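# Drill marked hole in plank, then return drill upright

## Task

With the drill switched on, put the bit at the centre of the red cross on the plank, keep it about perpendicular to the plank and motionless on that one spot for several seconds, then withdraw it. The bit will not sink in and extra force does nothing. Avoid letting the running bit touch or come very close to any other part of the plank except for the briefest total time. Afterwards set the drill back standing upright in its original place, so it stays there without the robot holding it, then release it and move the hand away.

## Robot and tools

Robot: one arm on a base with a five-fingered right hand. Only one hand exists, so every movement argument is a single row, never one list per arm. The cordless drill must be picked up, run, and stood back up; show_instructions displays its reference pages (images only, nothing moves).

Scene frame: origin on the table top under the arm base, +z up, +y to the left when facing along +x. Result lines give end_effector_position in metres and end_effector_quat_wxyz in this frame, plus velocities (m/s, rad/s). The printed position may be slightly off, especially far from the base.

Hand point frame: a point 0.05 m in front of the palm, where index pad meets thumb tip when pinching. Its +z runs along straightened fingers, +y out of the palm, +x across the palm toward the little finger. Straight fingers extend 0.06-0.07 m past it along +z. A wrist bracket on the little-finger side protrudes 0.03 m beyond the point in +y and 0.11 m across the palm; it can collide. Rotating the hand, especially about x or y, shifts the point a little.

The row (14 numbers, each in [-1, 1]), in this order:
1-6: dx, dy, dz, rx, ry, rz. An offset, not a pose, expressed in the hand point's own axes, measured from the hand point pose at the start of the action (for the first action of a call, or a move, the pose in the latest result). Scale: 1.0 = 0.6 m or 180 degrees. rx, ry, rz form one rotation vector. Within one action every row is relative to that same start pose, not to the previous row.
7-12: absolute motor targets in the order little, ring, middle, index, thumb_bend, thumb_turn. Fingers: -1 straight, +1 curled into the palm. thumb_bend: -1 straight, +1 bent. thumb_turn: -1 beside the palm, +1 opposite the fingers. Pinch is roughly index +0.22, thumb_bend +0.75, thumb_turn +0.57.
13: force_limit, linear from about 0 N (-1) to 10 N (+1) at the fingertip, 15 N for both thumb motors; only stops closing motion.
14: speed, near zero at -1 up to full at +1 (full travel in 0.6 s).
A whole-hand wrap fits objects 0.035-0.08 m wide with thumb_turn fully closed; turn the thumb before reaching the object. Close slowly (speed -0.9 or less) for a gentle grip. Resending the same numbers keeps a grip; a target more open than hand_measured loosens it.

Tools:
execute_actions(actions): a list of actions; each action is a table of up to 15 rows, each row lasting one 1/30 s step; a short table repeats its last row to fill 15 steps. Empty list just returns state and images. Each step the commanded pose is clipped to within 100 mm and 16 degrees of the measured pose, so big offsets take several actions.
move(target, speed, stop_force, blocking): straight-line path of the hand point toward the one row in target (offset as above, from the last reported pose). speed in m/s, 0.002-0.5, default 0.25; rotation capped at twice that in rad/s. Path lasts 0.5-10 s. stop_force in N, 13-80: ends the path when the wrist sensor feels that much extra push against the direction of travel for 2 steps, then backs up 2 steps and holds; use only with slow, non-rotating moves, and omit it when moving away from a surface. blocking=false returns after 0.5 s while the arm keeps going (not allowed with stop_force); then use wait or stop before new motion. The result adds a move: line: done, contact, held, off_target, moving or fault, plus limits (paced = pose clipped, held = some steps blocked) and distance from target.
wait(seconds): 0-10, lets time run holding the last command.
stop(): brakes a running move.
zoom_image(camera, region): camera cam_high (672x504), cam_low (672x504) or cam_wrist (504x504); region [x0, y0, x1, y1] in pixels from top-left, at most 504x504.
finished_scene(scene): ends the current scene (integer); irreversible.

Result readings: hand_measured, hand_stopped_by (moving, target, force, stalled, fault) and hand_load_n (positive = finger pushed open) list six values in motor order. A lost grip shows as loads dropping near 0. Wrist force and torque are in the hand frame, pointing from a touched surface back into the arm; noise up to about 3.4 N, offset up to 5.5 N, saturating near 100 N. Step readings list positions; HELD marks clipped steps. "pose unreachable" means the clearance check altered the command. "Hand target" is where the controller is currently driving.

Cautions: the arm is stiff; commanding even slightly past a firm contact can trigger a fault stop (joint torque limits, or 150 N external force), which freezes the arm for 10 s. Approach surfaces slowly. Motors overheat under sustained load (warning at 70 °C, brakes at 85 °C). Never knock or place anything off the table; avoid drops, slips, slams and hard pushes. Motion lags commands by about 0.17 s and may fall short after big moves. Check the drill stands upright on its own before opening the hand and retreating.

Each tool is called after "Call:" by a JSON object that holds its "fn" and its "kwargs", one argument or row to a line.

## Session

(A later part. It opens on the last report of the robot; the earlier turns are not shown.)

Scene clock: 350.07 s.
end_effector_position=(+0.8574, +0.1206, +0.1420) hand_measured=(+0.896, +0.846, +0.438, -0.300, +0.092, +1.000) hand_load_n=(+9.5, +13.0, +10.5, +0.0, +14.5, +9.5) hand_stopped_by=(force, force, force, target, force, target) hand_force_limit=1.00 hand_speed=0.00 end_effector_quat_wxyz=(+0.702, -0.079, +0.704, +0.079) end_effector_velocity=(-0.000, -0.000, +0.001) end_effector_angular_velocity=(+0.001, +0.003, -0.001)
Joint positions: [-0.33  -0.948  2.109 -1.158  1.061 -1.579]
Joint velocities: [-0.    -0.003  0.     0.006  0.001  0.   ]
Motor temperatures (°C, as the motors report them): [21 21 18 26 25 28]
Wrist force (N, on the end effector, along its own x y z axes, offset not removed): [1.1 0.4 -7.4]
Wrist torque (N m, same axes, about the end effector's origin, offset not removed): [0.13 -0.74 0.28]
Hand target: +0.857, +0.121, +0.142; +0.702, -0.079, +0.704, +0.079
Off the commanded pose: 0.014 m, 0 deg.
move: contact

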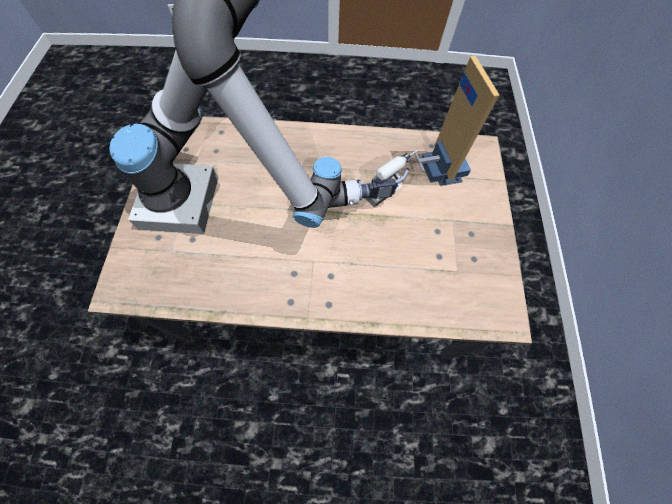

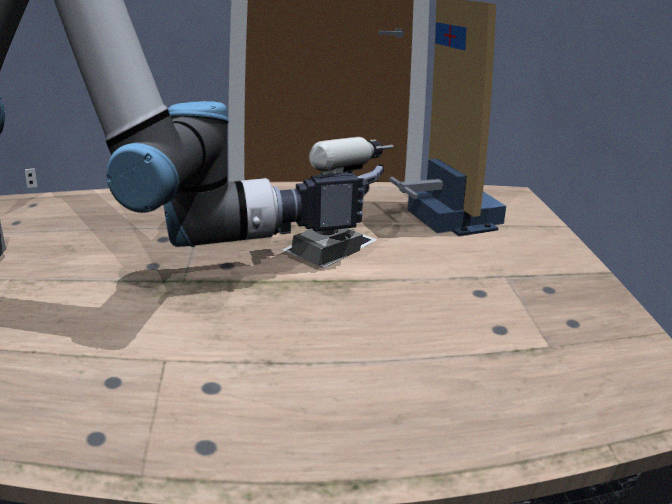

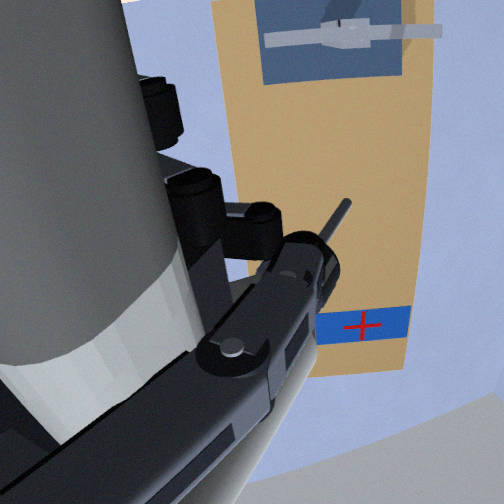

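Call:
{"fn": "execute_actions", "kwargs": {
  "actions": [
    [[0,0,0,0,0,0,-0.2,-0.2,-0.3,-0.3,-0.3,1,1,0.3]],
    [[0,0,0,0,0,0,-0.2,-0.2,-0.3,-0.3,-0.3,1,1,0.3]]
  ]
}}

Call:
{"fn": "move", "kwargs": {
  "target": [0.011,0.013,0,-0.083,0,0,-0.2,-0.2,-0.3,-0.3,-0.3,1,1,0.3],
  "speed": 0.02
}}

Call:
{"fn": "zoom_image", "kwargs": {
  "camera": "cam_high",
  "region": [340,110,460,230]
}}

Call:
{"fn": "zoom_image", "kwargs": {
  "camera": "cam_low",
  "region": [260,80,440,280]
}}

Scene clock: 365.57 s.
end_effector_position=(+0.8574, +0.1206, +0.1421) hand_measured=(-0.200, -0.200, -0.300, -0.300, -0.300, +1.000) hand_load_n=(+0.0, +0.0, +0.0, +0.0, +0.0, +0.0) hand_stopped_by=(target, target, target, target, target, target) hand_force_limit=1.00 hand_speed=0.30 end_effector_quat_wxyz=(+0.702, -0.079, +0.704, +0.079) end_effector_velocity=(+0.000, +0.000, +0.001) end_effector_angular_velocity=(-0.000, -0.000, -0.000)
Joint positions: [-0.33  -0.948  2.109 -1.158  1.061 -1.579]
Joint velocities: [ 0.    -0.001  0.     0.001  0.001 -0.   ]
Motor temperatures (°C, as the motors report them): [21 21 18 26 25 28]
Wrist force (N, on the end effector, along its own x y z axes, offset not removed): [4.6 4.7 -4.2]
Wrist torque (N m, same axes, about the end effector's origin, offset not removed): [1.16 -0.29 0.27]
Hand target: +0.857, +0.121, +0.142; +0.702, -0.079, +0.704, +0.079
Off the commanded pose: 0.000 m, 0 deg.
Step readings (end_effector_position; steps 1 to 15: 1st action; 16 to 30: 2nd action):
0: (+0.8574, +0.1206, +0.1423)
1: (+0.8574, +0.1206, +0.1423)
2: (+0.8574, +0.1206, +0.1423)
4: (+0.8574, +0.1206, +0.1423)
8: (+0.8574, +0.1206, +0.1422)
15: (+0.8574, +0.1206, +0.1421)
16: (+0.8574, +0.1206, +0.1421)
17: (+0.8574, +0.1206, +0.1421)
19: (+0.8574, +0.1206, +0.1421)
23: (+0.8574, +0.1206, +0.1421)
30: end_effector_position above

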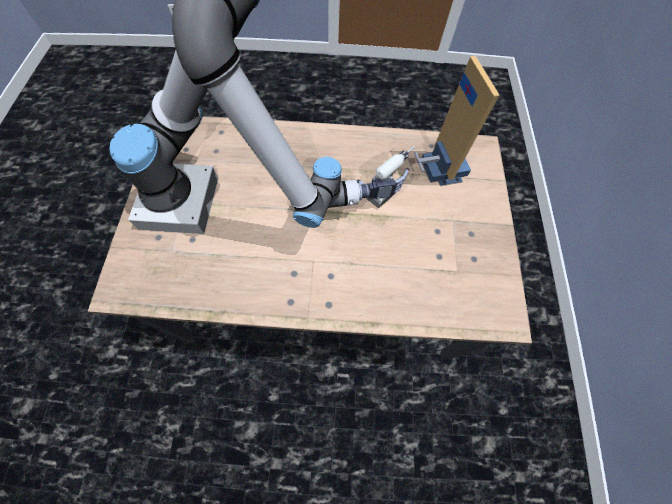

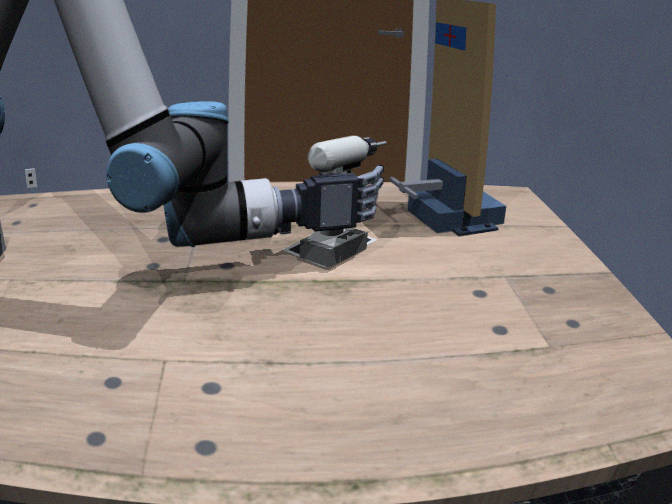

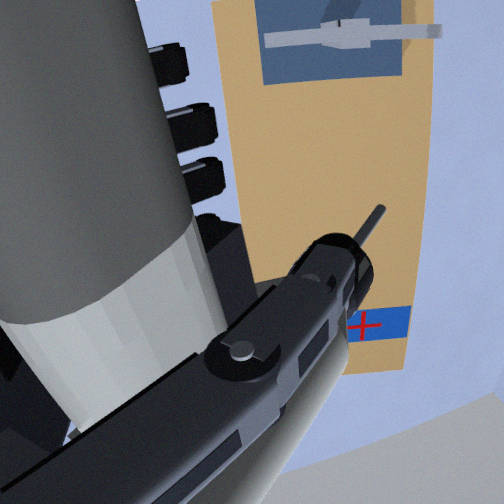

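Scene clock: 372.30 s.
end_effector_position=(+0.8556, +0.1282, +0.1355) hand_measured=(-0.200, -0.200, -0.300, -0.300, -0.300, +1.000) hand_load_n=(+0.0, +0.0, +0.0, +0.0, +0.0, +0.0) hand_stopped_by=(target, target, target, target, target, target) hand_force_limit=1.00 hand_speed=0.30 end_effector_quat_wxyz=(+0.685, -0.170, +0.687, +0.170) end_effector_velocity=(-0.000, +0.000, -0.001) end_effector_angular_velocity=(+0.000, +0.001, +0.006)
Joint positions: [-0.392 -0.906  2.028 -1.115  0.738 -1.581]
Joint velocities: [-0.001  0.002 -0.003  0.003 -0.008 -0.001]
Motor temperatures (°C, as the motors report them): [21 21 18 26 25 28]
Wrist force (N, on the end effector, along its own x y z axes, offset not removed): [4.8 1.5 -4.8]
Wrist torque (N m, same axes, about the end effector's origin, offset not removed): [0.56 -0.22 0.37]
Hand target: +0.856, +0.128, +0.136; +0.685, -0.170, +0.687, +0.170
Off the commanded pose: 0.000 m, 0 deg.
move: done

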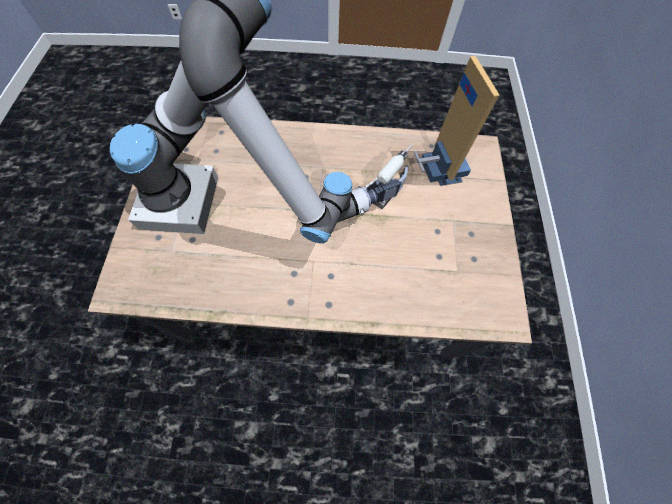

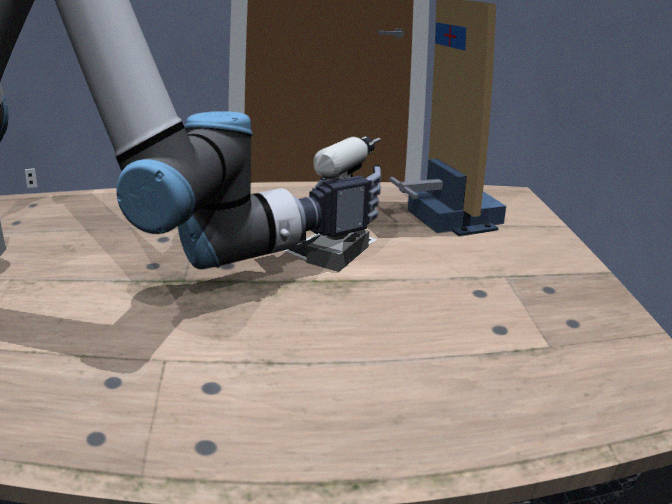

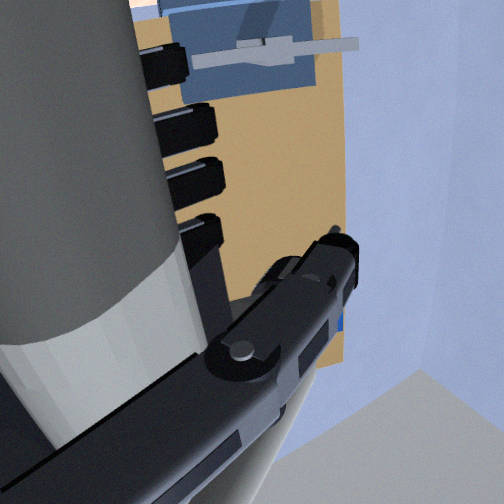

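Region (340, 110, 460, 230) of cam_high's 672x504 image, scaled by 4.200, with more detail than that image has.

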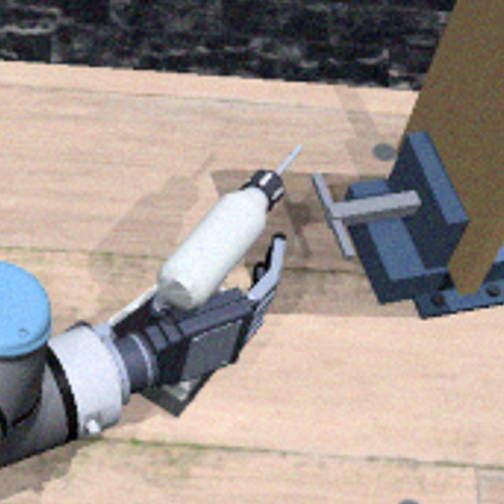

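Region (260, 80, 440, 280) of cam_low's 672x504 image, scaled by 2.520, with more detail than that image has; it fills the left 454 columns of this view, and the rest is white.

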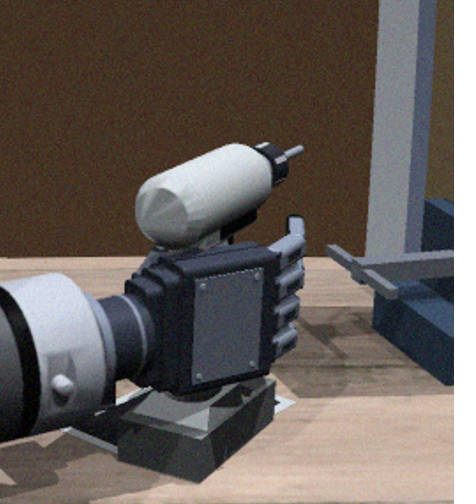

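Call:
{"fn": "execute_actions", "kwargs": {
  "actions": [
    [[0,0,0,0,0,0,1,1,0.3,-0.3,0.3,1,1,0]],
    [[0,0,0,0,0,0,1,1,0.3,-0.3,0.3,1,1,0]],
    [[0,0,0,0,0,0,1,1,0.3,-0.3,0.3,1,1,0]],
    [[0,0,0,0,0,0,1,1,1,-0.3,0.3,1,1,0]],
    [[0,0,0,0,0,0,1,1,1,-0.3,0.3,1,1,0]],
    [[0,0,0,0,0,0,1,1,1,-0.3,0.3,1,1,0]]
  ]
}}

Call:
{"fn": "zoom_image", "kwargs": {
  "camera": "cam_low",
  "region": [280,110,420,280]
}}

Scene clock: 390.63 s.
end_effector_position=(+0.8556, +0.1282, +0.1354) hand_measured=(+0.792, +0.782, +0.322, -0.300, +0.280, +1.000) hand_load_n=(+8.5, +11.5, +11.5, +0.0, +12.0, +2.5) hand_stopped_by=(force, force, force, target, stalled, target) hand_force_limit=1.00 hand_speed=0.00 end_effector_quat_wxyz=(+0.685, -0.170, +0.687, +0.170) end_effector_velocity=(+0.000, -0.000, -0.000) end_effector_angular_velocity=(+0.001, +0.000, -0.002)
Joint positions: [-0.392 -0.906  2.028 -1.115  0.738 -1.582]
Joint velocities: [-0.     0.    -0.    -0.001  0.002  0.001]
Motor temperatures (°C, as the motors report them): [21 21 18 26 25 28]
Wrist force (N, on the end effector, along its own x y z axes, offset not removed): [1.6 5.5 -4.9]
Wrist torque (N m, same axes, about the end effector's origin, offset not removed): [0.84 -0.45 0.40]
Hand target: +0.856, +0.128, +0.135; +0.685, -0.170, +0.687, +0.170
Off the commanded pose: 0.000 m, 0 deg.
Step readings (end_effector_position; steps 1 to 15: 1st action; 16 to 30: 2nd action; 31 to 45: 3rd action; 46 to 60: 4th action; 61 to 75: 5th action; 76 to 90: 6th action):
0: (+0.8556, +0.1283, +0.1355)
1: (+0.8556, +0.1283, +0.1355)
2: (+0.8556, +0.1283, +0.1355)
4: (+0.8557, +0.1282, +0.1355)
8: (+0.8557, +0.1281, +0.1355)
15: (+0.8556, +0.1282, +0.1354)
16: (+0.8556, +0.1282, +0.1354)
17: (+0.8556, +0.1282, +0.1354)
19: (+0.8556, +0.1282, +0.1354)
23: (+0.8556, +0.1282, +0.1354)
30: (+0.8556, +0.1282, +0.1354)
31: (+0.8556, +0.1282, +0.1354)
32: (+0.8556, +0.1282, +0.1354)
34: (+0.8556, +0.1282, +0.1354)
38: (+0.8556, +0.1282, +0.1354)
45: (+0.8556, +0.1282, +0.1354)
46: (+0.8556, +0.1282, +0.1354)
47: (+0.8556, +0.1282, +0.1354)
49: (+0.8556, +0.1282, +0.1354)
53: (+0.8556, +0.1282, +0.1354)
60: (+0.8556, +0.1282, +0.1354)
61: (+0.8556, +0.1282, +0.1354)
62: (+0.8556, +0.1282, +0.1354)
64: (+0.8556, +0.1282, +0.1354)
68: (+0.8556, +0.1282, +0.1354)
75: (+0.8556, +0.1282, +0.1354)
76: (+0.8556, +0.1282, +0.1354)
77: (+0.8556, +0.1282, +0.1354)
79: (+0.8556, +0.1282, +0.1354)
83: (+0.8556, +0.1282, +0.1354)
90: end_effector_position above

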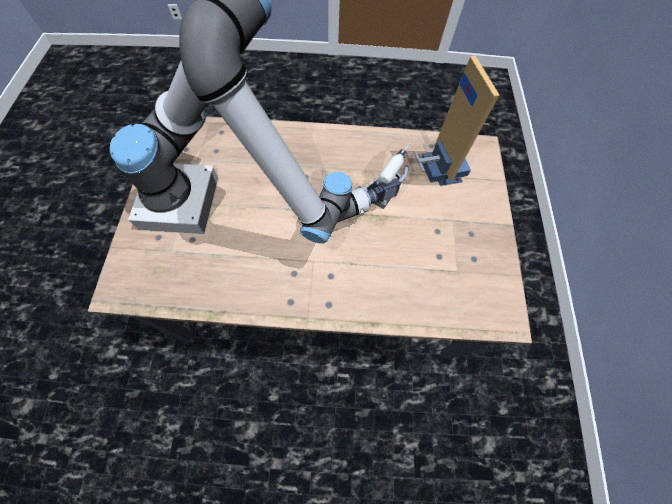

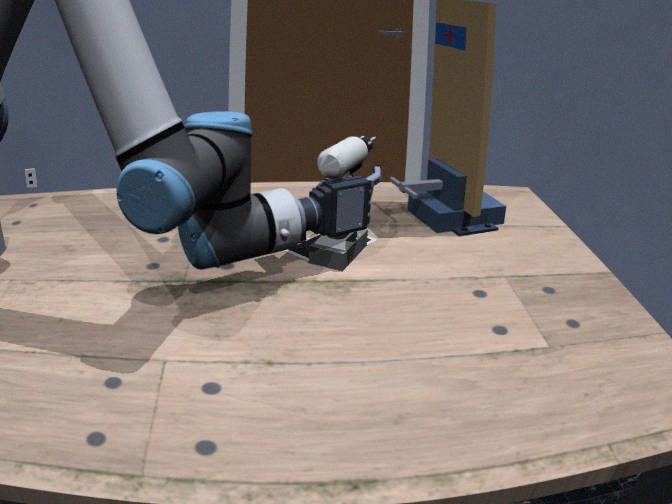

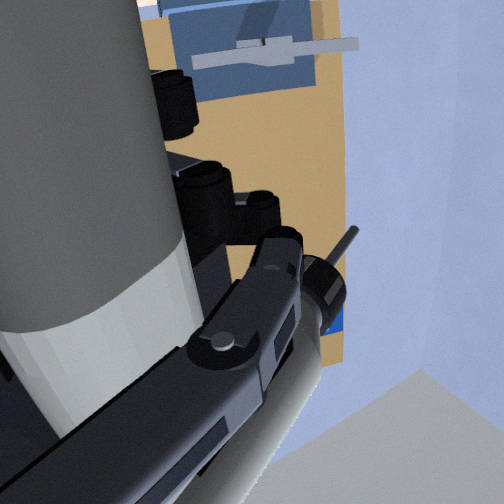

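Region (280, 110, 420, 280) of cam_low's 672x504 image, scaled by 2.965, with more detail than that image has; it fills the left 415 columns of this view, and the rest is white.

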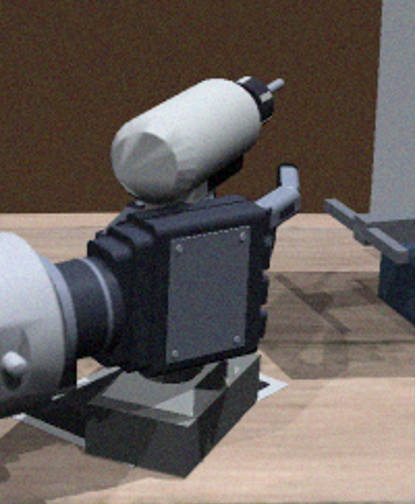

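Call:
{"fn": "move", "kwargs": {
  "target": [-0.02,0,0,0,0,0,1,1,0.3,-0.3,0.3,1,1,0],
  "speed": 0.03
}}

Call:
{"fn": "move", "kwargs": {
  "target": [0,-0.03,-0.03,0.21,0,0,1,1,0.3,-0.3,0.3,1,1,0],
  "speed": 0.08
}}

Call:
{"fn": "move", "kwargs": {
  "target": [0.03,0,0,0,0,0,1,1,0.3,-0.3,0.3,1,1,0],
  "speed": 0.006,
  "stop_force": 13
}}

Call:
{"fn": "execute_actions", "kwargs": {
  "actions": [
    [[0,0,0,0,0,0,-1,-1,-1,-1,-1,1,1,0.3]],
    [[0,0,0,0,0,0,-1,-1,-1,-1,-1,1,1,0.3]],
    [[0,0,0,0,0,0,-1,-1,-1,-1,-1,1,1,0.3]]
  ]
}}

Call:
{"fn": "zoom_image", "kwargs": {
  "camera": "cam_high",
  "region": [330,110,450,230]
}}

Scene clock: 409.77 s.
end_effector_position=(+0.8557, +0.1283, +0.1473) hand_measured=(+0.792, +0.782, +0.300, -0.300, +0.280, +1.000) hand_load_n=(+2.5, +7.5, +3.0, +0.0, +10.5, +3.5) hand_stopped_by=(force, force, target, target, stalled, target) hand_force_limit=1.00 hand_speed=0.00 end_effector_quat_wxyz=(+0.685, -0.170, +0.687, +0.170) end_effector_velocity=(+0.000, -0.000, +0.002) end_effector_angular_velocity=(-0.000, -0.000, -0.000)
Joint positions: [-0.392 -0.925  2.029 -1.097  0.738 -1.582]
Joint velocities: [ 0.    -0.004  0.     0.003  0.    -0.   ]
Motor temperatures (°C, as the motors report them): [21 21 18 26 25 28]
Wrist force (N, on the end effector, along its own x y z axes, offset not removed): [8.8 3.4 -3.7]
Wrist torque (N m, same axes, about the end effector's origin, offset not removed): [0.67 -0.22 0.13]
Hand target: +0.856, +0.128, +0.147; +0.685, -0.170, +0.687, +0.170
Off the commanded pose: 0.000 m, 0 deg.
move: done

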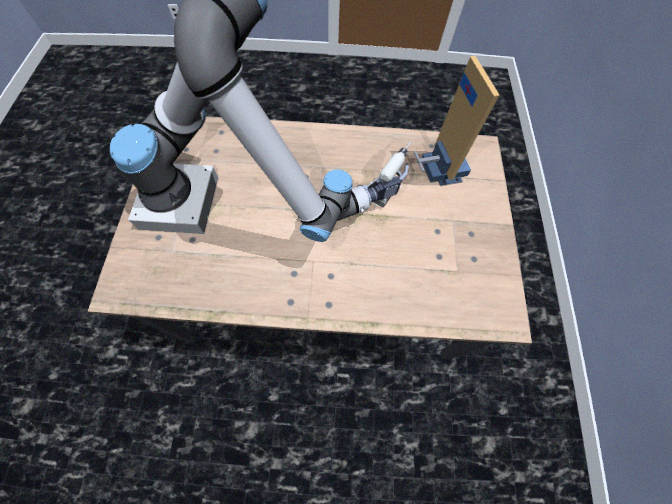

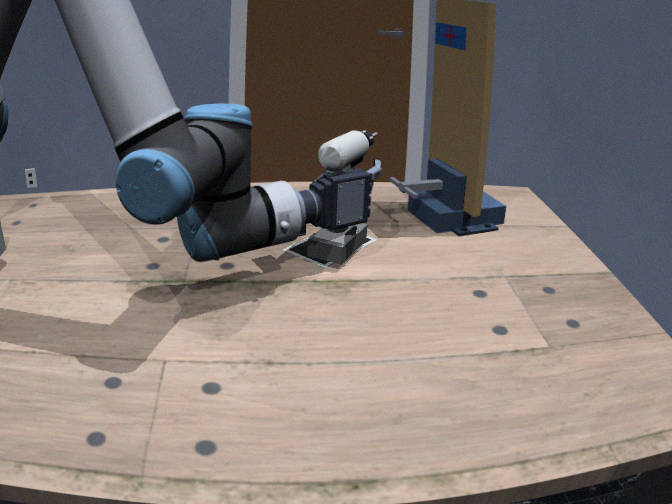

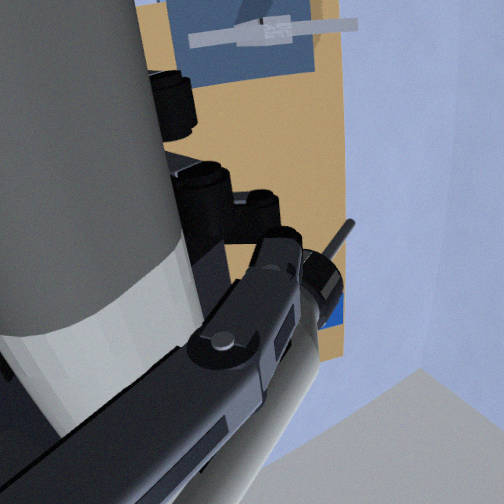

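Scene clock: 414.20 s.
end_effector_position=(+0.8480, +0.1039, +0.1472) hand_measured=(+0.792, +0.782, +0.300, -0.300, +0.280, +1.000) hand_load_n=(+2.5, +7.5, +3.0, +0.0, +10.5, +3.5) hand_stopped_by=(force, force, target, target, stalled, target) hand_force_limit=1.00 hand_speed=0.00 end_effector_quat_wxyz=(+0.704, +0.061, +0.705, -0.062) end_effector_velocity=(+0.001, -0.001, +0.001) end_effector_angular_velocity=(+0.000, -0.002, -0.013)
Joint positions: [-0.191 -0.979  2.168 -1.19   1.597 -1.578]
Joint velocities: [ 0.006  0.    -0.001 -0.     0.019  0.   ]
Motor temperatures (°C, as the motors report them): [21 21 18 26 25 28]
Wrist force (N, on the end effector, along its own x y z axes, offset not removed): [10.2 2.6 -1.6]
Wrist torque (N m, same axes, about the end effector's origin, offset not removed): [0.47 -0.48 0.22]
Hand target: +0.848, +0.104, +0.147; +0.704, +0.061, +0.705, -0.062
Off the commanded pose: 0.000 m, 0 deg.
move: done

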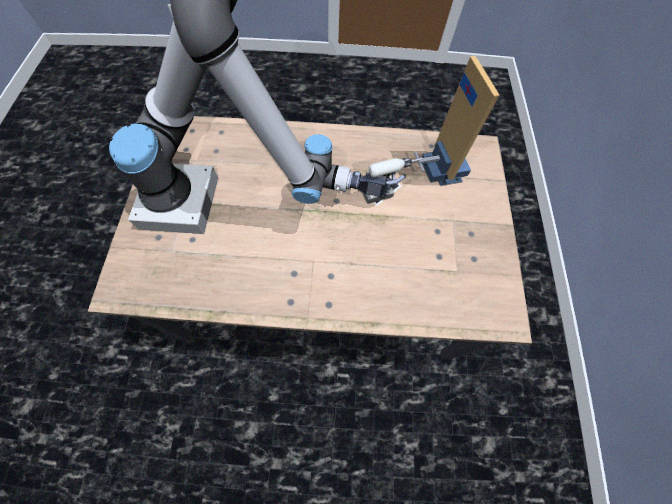

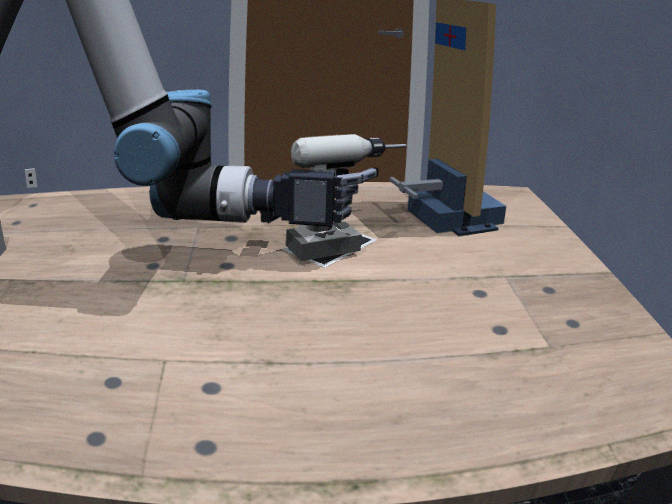

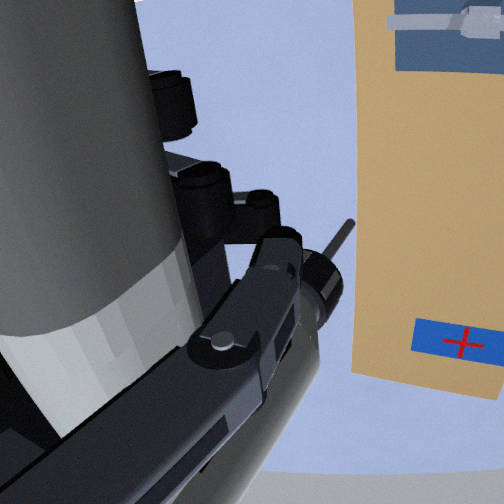

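Scene clock: 416.37 s.
end_effector_position=(+0.8481, +0.1039, +0.1365) hand_measured=(+0.792, +0.782, +0.300, -0.300, +0.280, +1.000) hand_load_n=(+3.5, +8.0, +2.5, +0.0, +11.0, +3.5) hand_stopped_by=(force, force, target, target, stalled, target) hand_force_limit=1.00 hand_speed=0.00 end_effector_quat_wxyz=(+0.704, +0.061, +0.705, -0.062) end_effector_velocity=(-0.000, +0.000, -0.000) end_effector_angular_velocity=(+0.000, +0.004, +0.001)
Joint positions: [-0.192 -0.959  2.167 -1.209  1.597 -1.578]
Joint velocities: [ 0.    -0.002  0.     0.005 -0.    -0.   ]
Motor temperatures (°C, as the motors report them): [21 21 18 26 25 28]
Wrist force (N, on the end effector, along its own x y z axes, offset not removed): [-1.7 2.2 -3.9]
Wrist torque (N m, same axes, about the end effector's origin, offset not removed): [0.46 0.21 -0.06]
Hand target: +0.848, +0.104, +0.137; +0.704, +0.061, +0.705, -0.062
Off the commanded pose: 0.007 m, 0 deg.
move: contact

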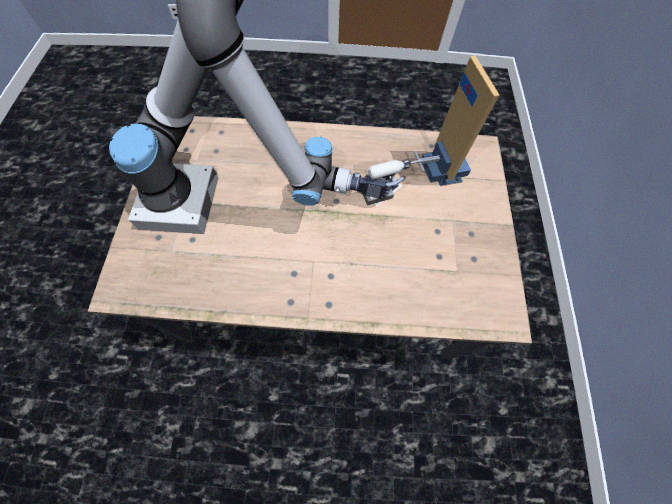

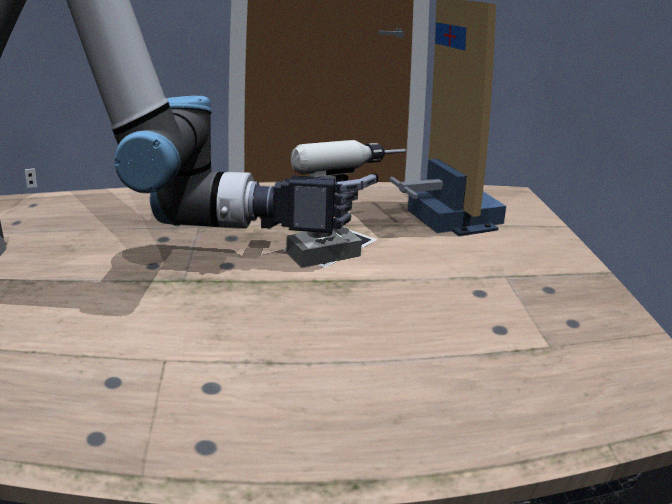

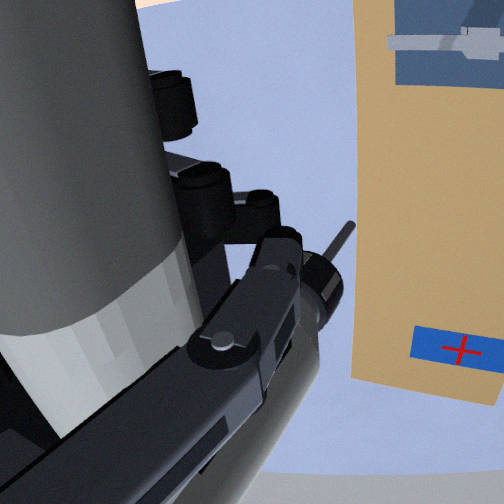

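Scene clock: 417.87 s.
end_effector_position=(+0.8481, +0.1039, +0.1365) hand_measured=(-1.000, -1.000, -1.000, -1.000, -1.000, +1.000) hand_load_n=(+0.0, +0.0, +0.0, +0.0, +0.0, +0.0) hand_stopped_by=(target, target, target, target, target, target) hand_force_limit=1.00 hand_speed=0.30 end_effector_quat_wxyz=(+0.704, +0.061, +0.705, -0.062) end_effector_velocity=(+0.000, -0.000, +0.000) end_effector_angular_velocity=(-0.000, -0.002, -0.000)
Joint positions: [-0.192 -0.959  2.167 -1.209  1.597 -1.578]
Joint velocities: [-0.    -0.     0.    -0.002 -0.    -0.   ]
Motor temperatures (°C, as the motors report them): [21 21 18 26 25 28]
Wrist force (N, on the end effector, along its own x y z axes, offset not removed): [4.2 4.3 0.3]
Wrist torque (N m, same axes, about the end effector's origin, offset not removed): [0.68 0.10 -0.01]
Hand target: +0.848, +0.104, +0.137; +0.704, +0.061, +0.705, -0.062
Off the commanded pose: 0.000 m, 0 deg.
Step readings (end_effector_position; steps 1 to 15: 1st action; 16 to 30: 2nd action; 31 to 45: 3rd action):
0: (+0.8481, +0.1039, +0.1365)
1: (+0.8481, +0.1039, +0.1365)
2: (+0.8481, +0.1039, +0.1365)
4: (+0.8481, +0.1039, +0.1365)
8: (+0.8481, +0.1039, +0.1365)
15: (+0.8481, +0.1039, +0.1365)
16: (+0.8481, +0.1039, +0.1365)
17: (+0.8481, +0.1039, +0.1365)
19: (+0.8481, +0.1039, +0.1365)
23: (+0.8481, +0.1039, +0.1365)
30: (+0.8481, +0.1039, +0.1365)
31: (+0.8481, +0.1039, +0.1365)
32: (+0.8481, +0.1039, +0.1365)
34: (+0.8481, +0.1039, +0.1365)
38: (+0.8481, +0.1039, +0.1365)
45: end_effector_position above

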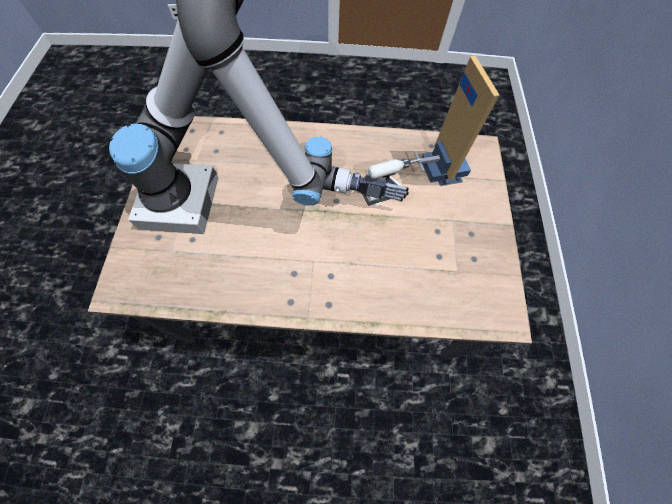

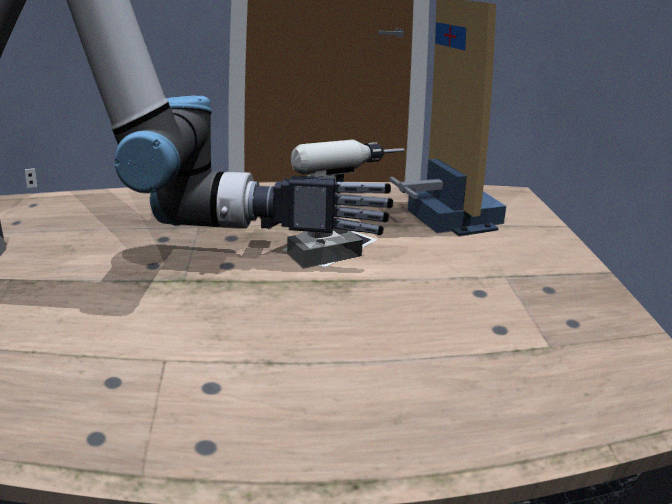

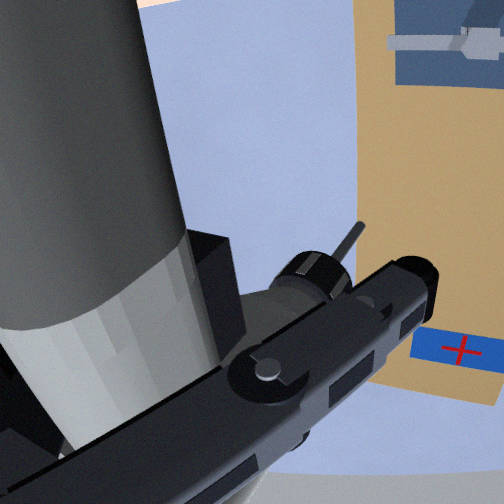

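Region (330, 110, 450, 230) of cam_high's 672x504 image, scaled by 4.200, with more detail than that image has.

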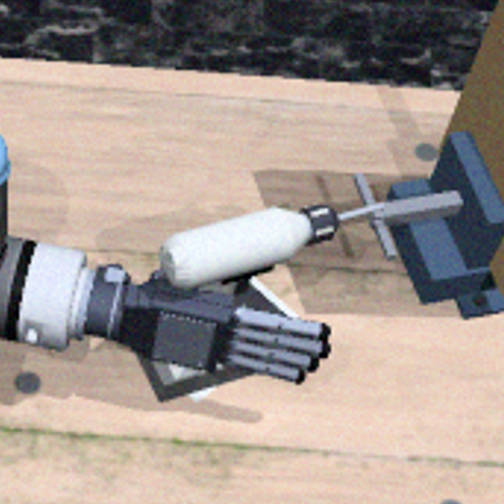

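Call:
{"fn": "move", "kwargs": {
  "target": [0,-0.01,-0.185,0,0,0,-1,-1,-1,-1,-1,1,1,0.3],
  "speed": 0.06
}}

Call:
{"fn": "move", "kwargs": {
  "target": [0.002,-0.053,0.015,-0.156,0,0,-0.6,-0.6,-0.6,-0.6,-0.6,1,1,0.3],
  "speed": 0.08
}}

Call:
{"fn": "move", "kwargs": {
  "target": [0,0,0.13,0,0,0,-0.6,-0.6,-0.6,-0.6,-0.6,1,1,0.3],
  "speed": 0.04
}}

Call:
{"fn": "zoom_image", "kwargs": {
  "camera": "cam_high",
  "region": [330,110,450,230]
}}

Scene clock: 434.47 s.
end_effector_position=(+0.7379, +0.1171, +0.1368) hand_measured=(-1.000, -1.000, -1.000, -1.000, -1.000, +1.000) hand_load_n=(+0.0, +0.0, +0.0, +0.0, +0.0, +0.0) hand_stopped_by=(target, target, target, target, target, target) hand_force_limit=1.00 hand_speed=0.30 end_effector_quat_wxyz=(+0.704, +0.061, +0.705, -0.062) end_effector_velocity=(-0.002, -0.000, -0.001) end_effector_angular_velocity=(+0.000, +0.000, -0.000)
Joint positions: [-0.199 -1.028  2.376 -1.349  1.59  -1.578]
Joint velocities: [-0.001  0.     0.003 -0.003 -0.001  0.   ]
Motor temperatures (°C, as the motors report them): [21 21 18 26 25 28]
Wrist force (N, on the end effector, along its own x y z axes, offset not removed): [2.4 5.7 -1.9]
Wrist torque (N m, same axes, about the end effector's origin, offset not removed): [1.05 -0.38 0.28]
Hand target: +0.738, +0.117, +0.137; +0.704, +0.061, +0.705, -0.062
Off the commanded pose: 0.000 m, 0 deg.
move: done

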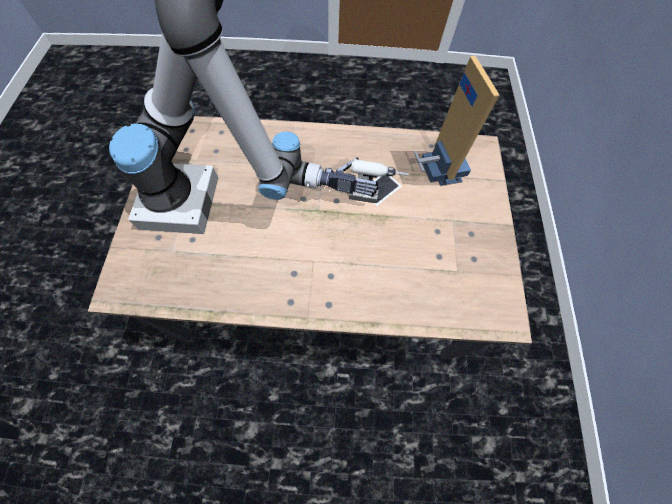

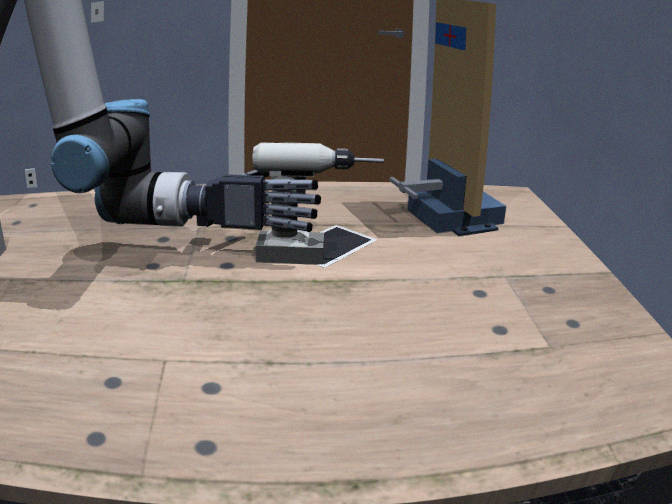

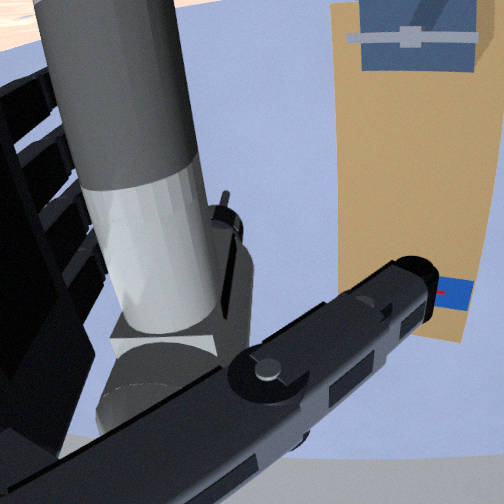

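Scene clock: 437.83 s.
end_effector_position=(+0.7413, +0.0844, +0.1358) hand_measured=(-0.600, -0.600, -0.600, -0.600, -0.600, +1.000) hand_load_n=(+0.0, +0.0, +0.0, +0.0, +0.0, +0.0) hand_stopped_by=(target, target, target, target, target, target) hand_force_limit=1.00 hand_speed=0.30 end_effector_quat_wxyz=(+0.697, -0.111, +0.699, +0.111) end_effector_velocity=(+0.000, -0.001, +0.000) end_effector_angular_velocity=(+0.000, +0.001, +0.012)
Joint positions: [-0.503 -1.008  2.31  -1.298  0.797 -1.58 ]
Joint velocities: [-0.005  0.001 -0.005  0.005 -0.017 -0.   ]
Motor temperatures (°C, as the motors report them): [21 21 18 26 25 28]
Wrist force (N, on the end effector, along its own x y z axes, offset not removed): [-1.2 2.0 -1.3]
Wrist torque (N m, same axes, about the end effector's origin, offset not removed): [0.35 0.31 -0.13]
Hand target: +0.741, +0.084, +0.136; +0.697, -0.111, +0.699, +0.112
Off the commanded pose: 0.000 m, 0 deg.
move: done

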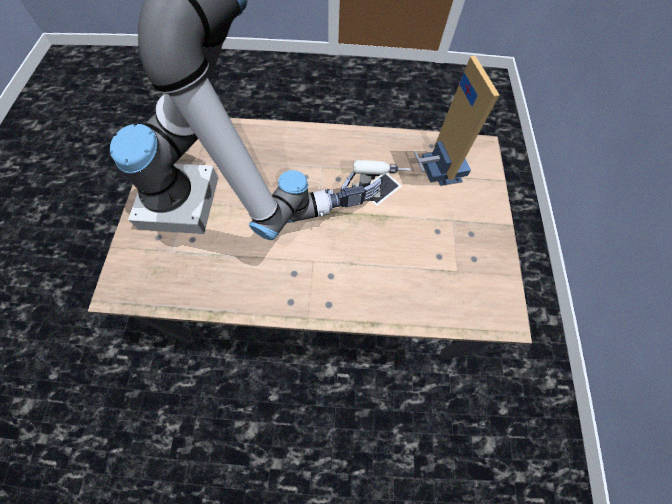

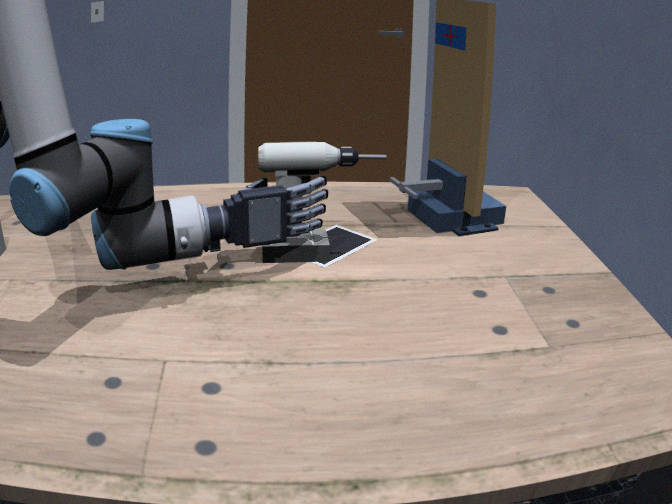

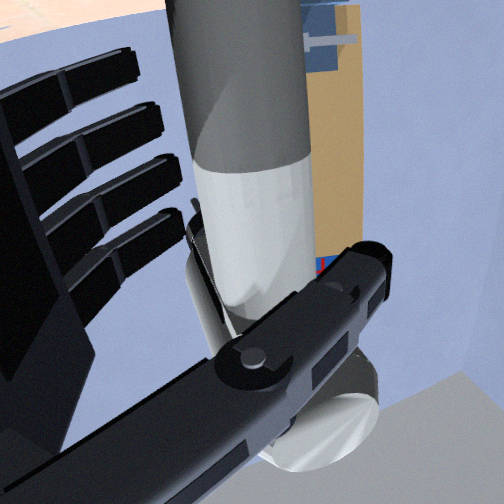

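Scene clock: 440.13 s.
end_effector_position=(+0.8153, +0.1085, +0.1356) hand_measured=(-0.600, -0.600, -0.600, -0.600, -0.602, +1.000) hand_load_n=(+0.0, +0.0, +0.0, +0.0, +1.5, +1.0) hand_stopped_by=(target, target, target, target, target, target) hand_force_limit=1.00 hand_speed=0.30 end_effector_quat_wxyz=(+0.697, -0.111, +0.699, +0.111) end_effector_velocity=(+0.002, +0.000, +0.000) end_effector_angular_velocity=(+0.000, -0.000, +0.000)
Joint positions: [-0.403 -0.959  2.168 -1.205  0.897 -1.58 ]
Joint velocities: [ 0.002  0.001 -0.003  0.003  0.002  0.   ]
Motor temperatures (°C, as the motors report them): [21 21 18 26 25 28]
Wrist force (N, on the end effector, along its own x y z axes, offset not removed): [-6.7 1.1 -1.8]
Wrist torque (N m, same axes, about the end effector's origin, offset not removed): [-0.08 0.87 -0.28]
Hand target: +0.815, +0.109, +0.136; +0.697, -0.111, +0.699, +0.111
Off the commanded pose: 0.000 m, 0 deg.
move: done

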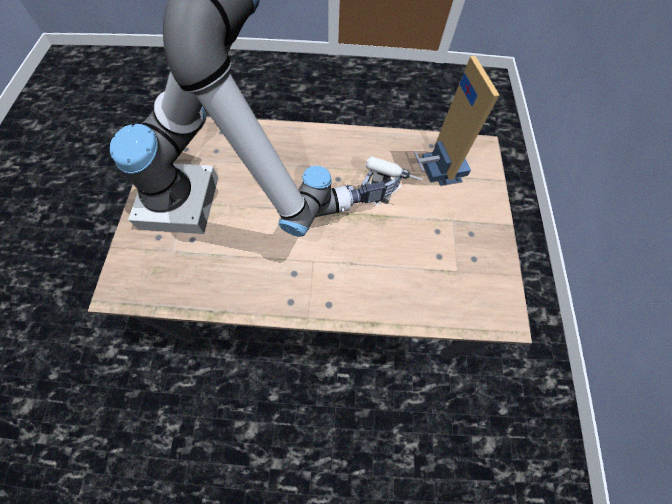

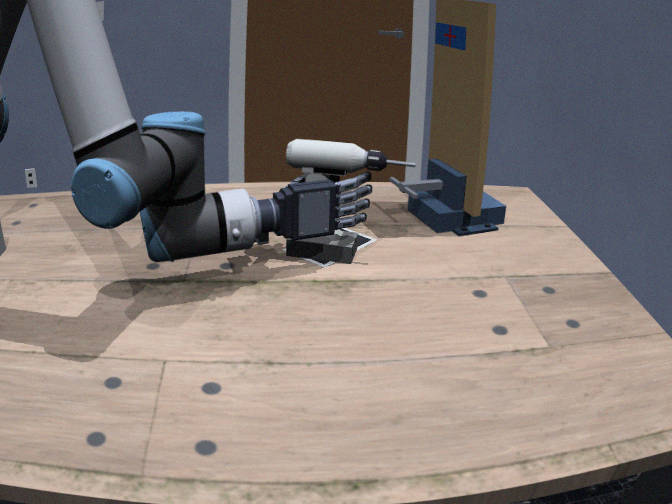

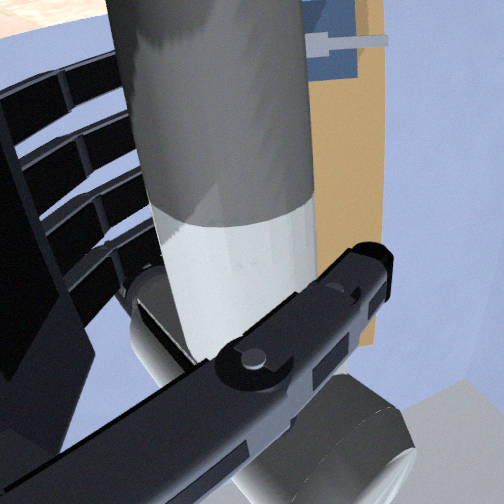

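Region (330, 110, 450, 230) of cam_high's 672x504 image, scaled by 4.200, with more detail than that image has.

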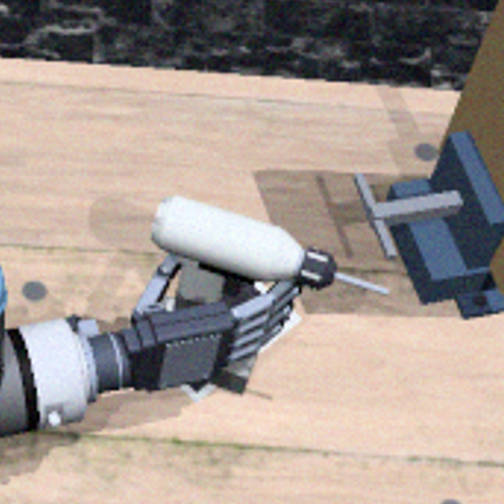

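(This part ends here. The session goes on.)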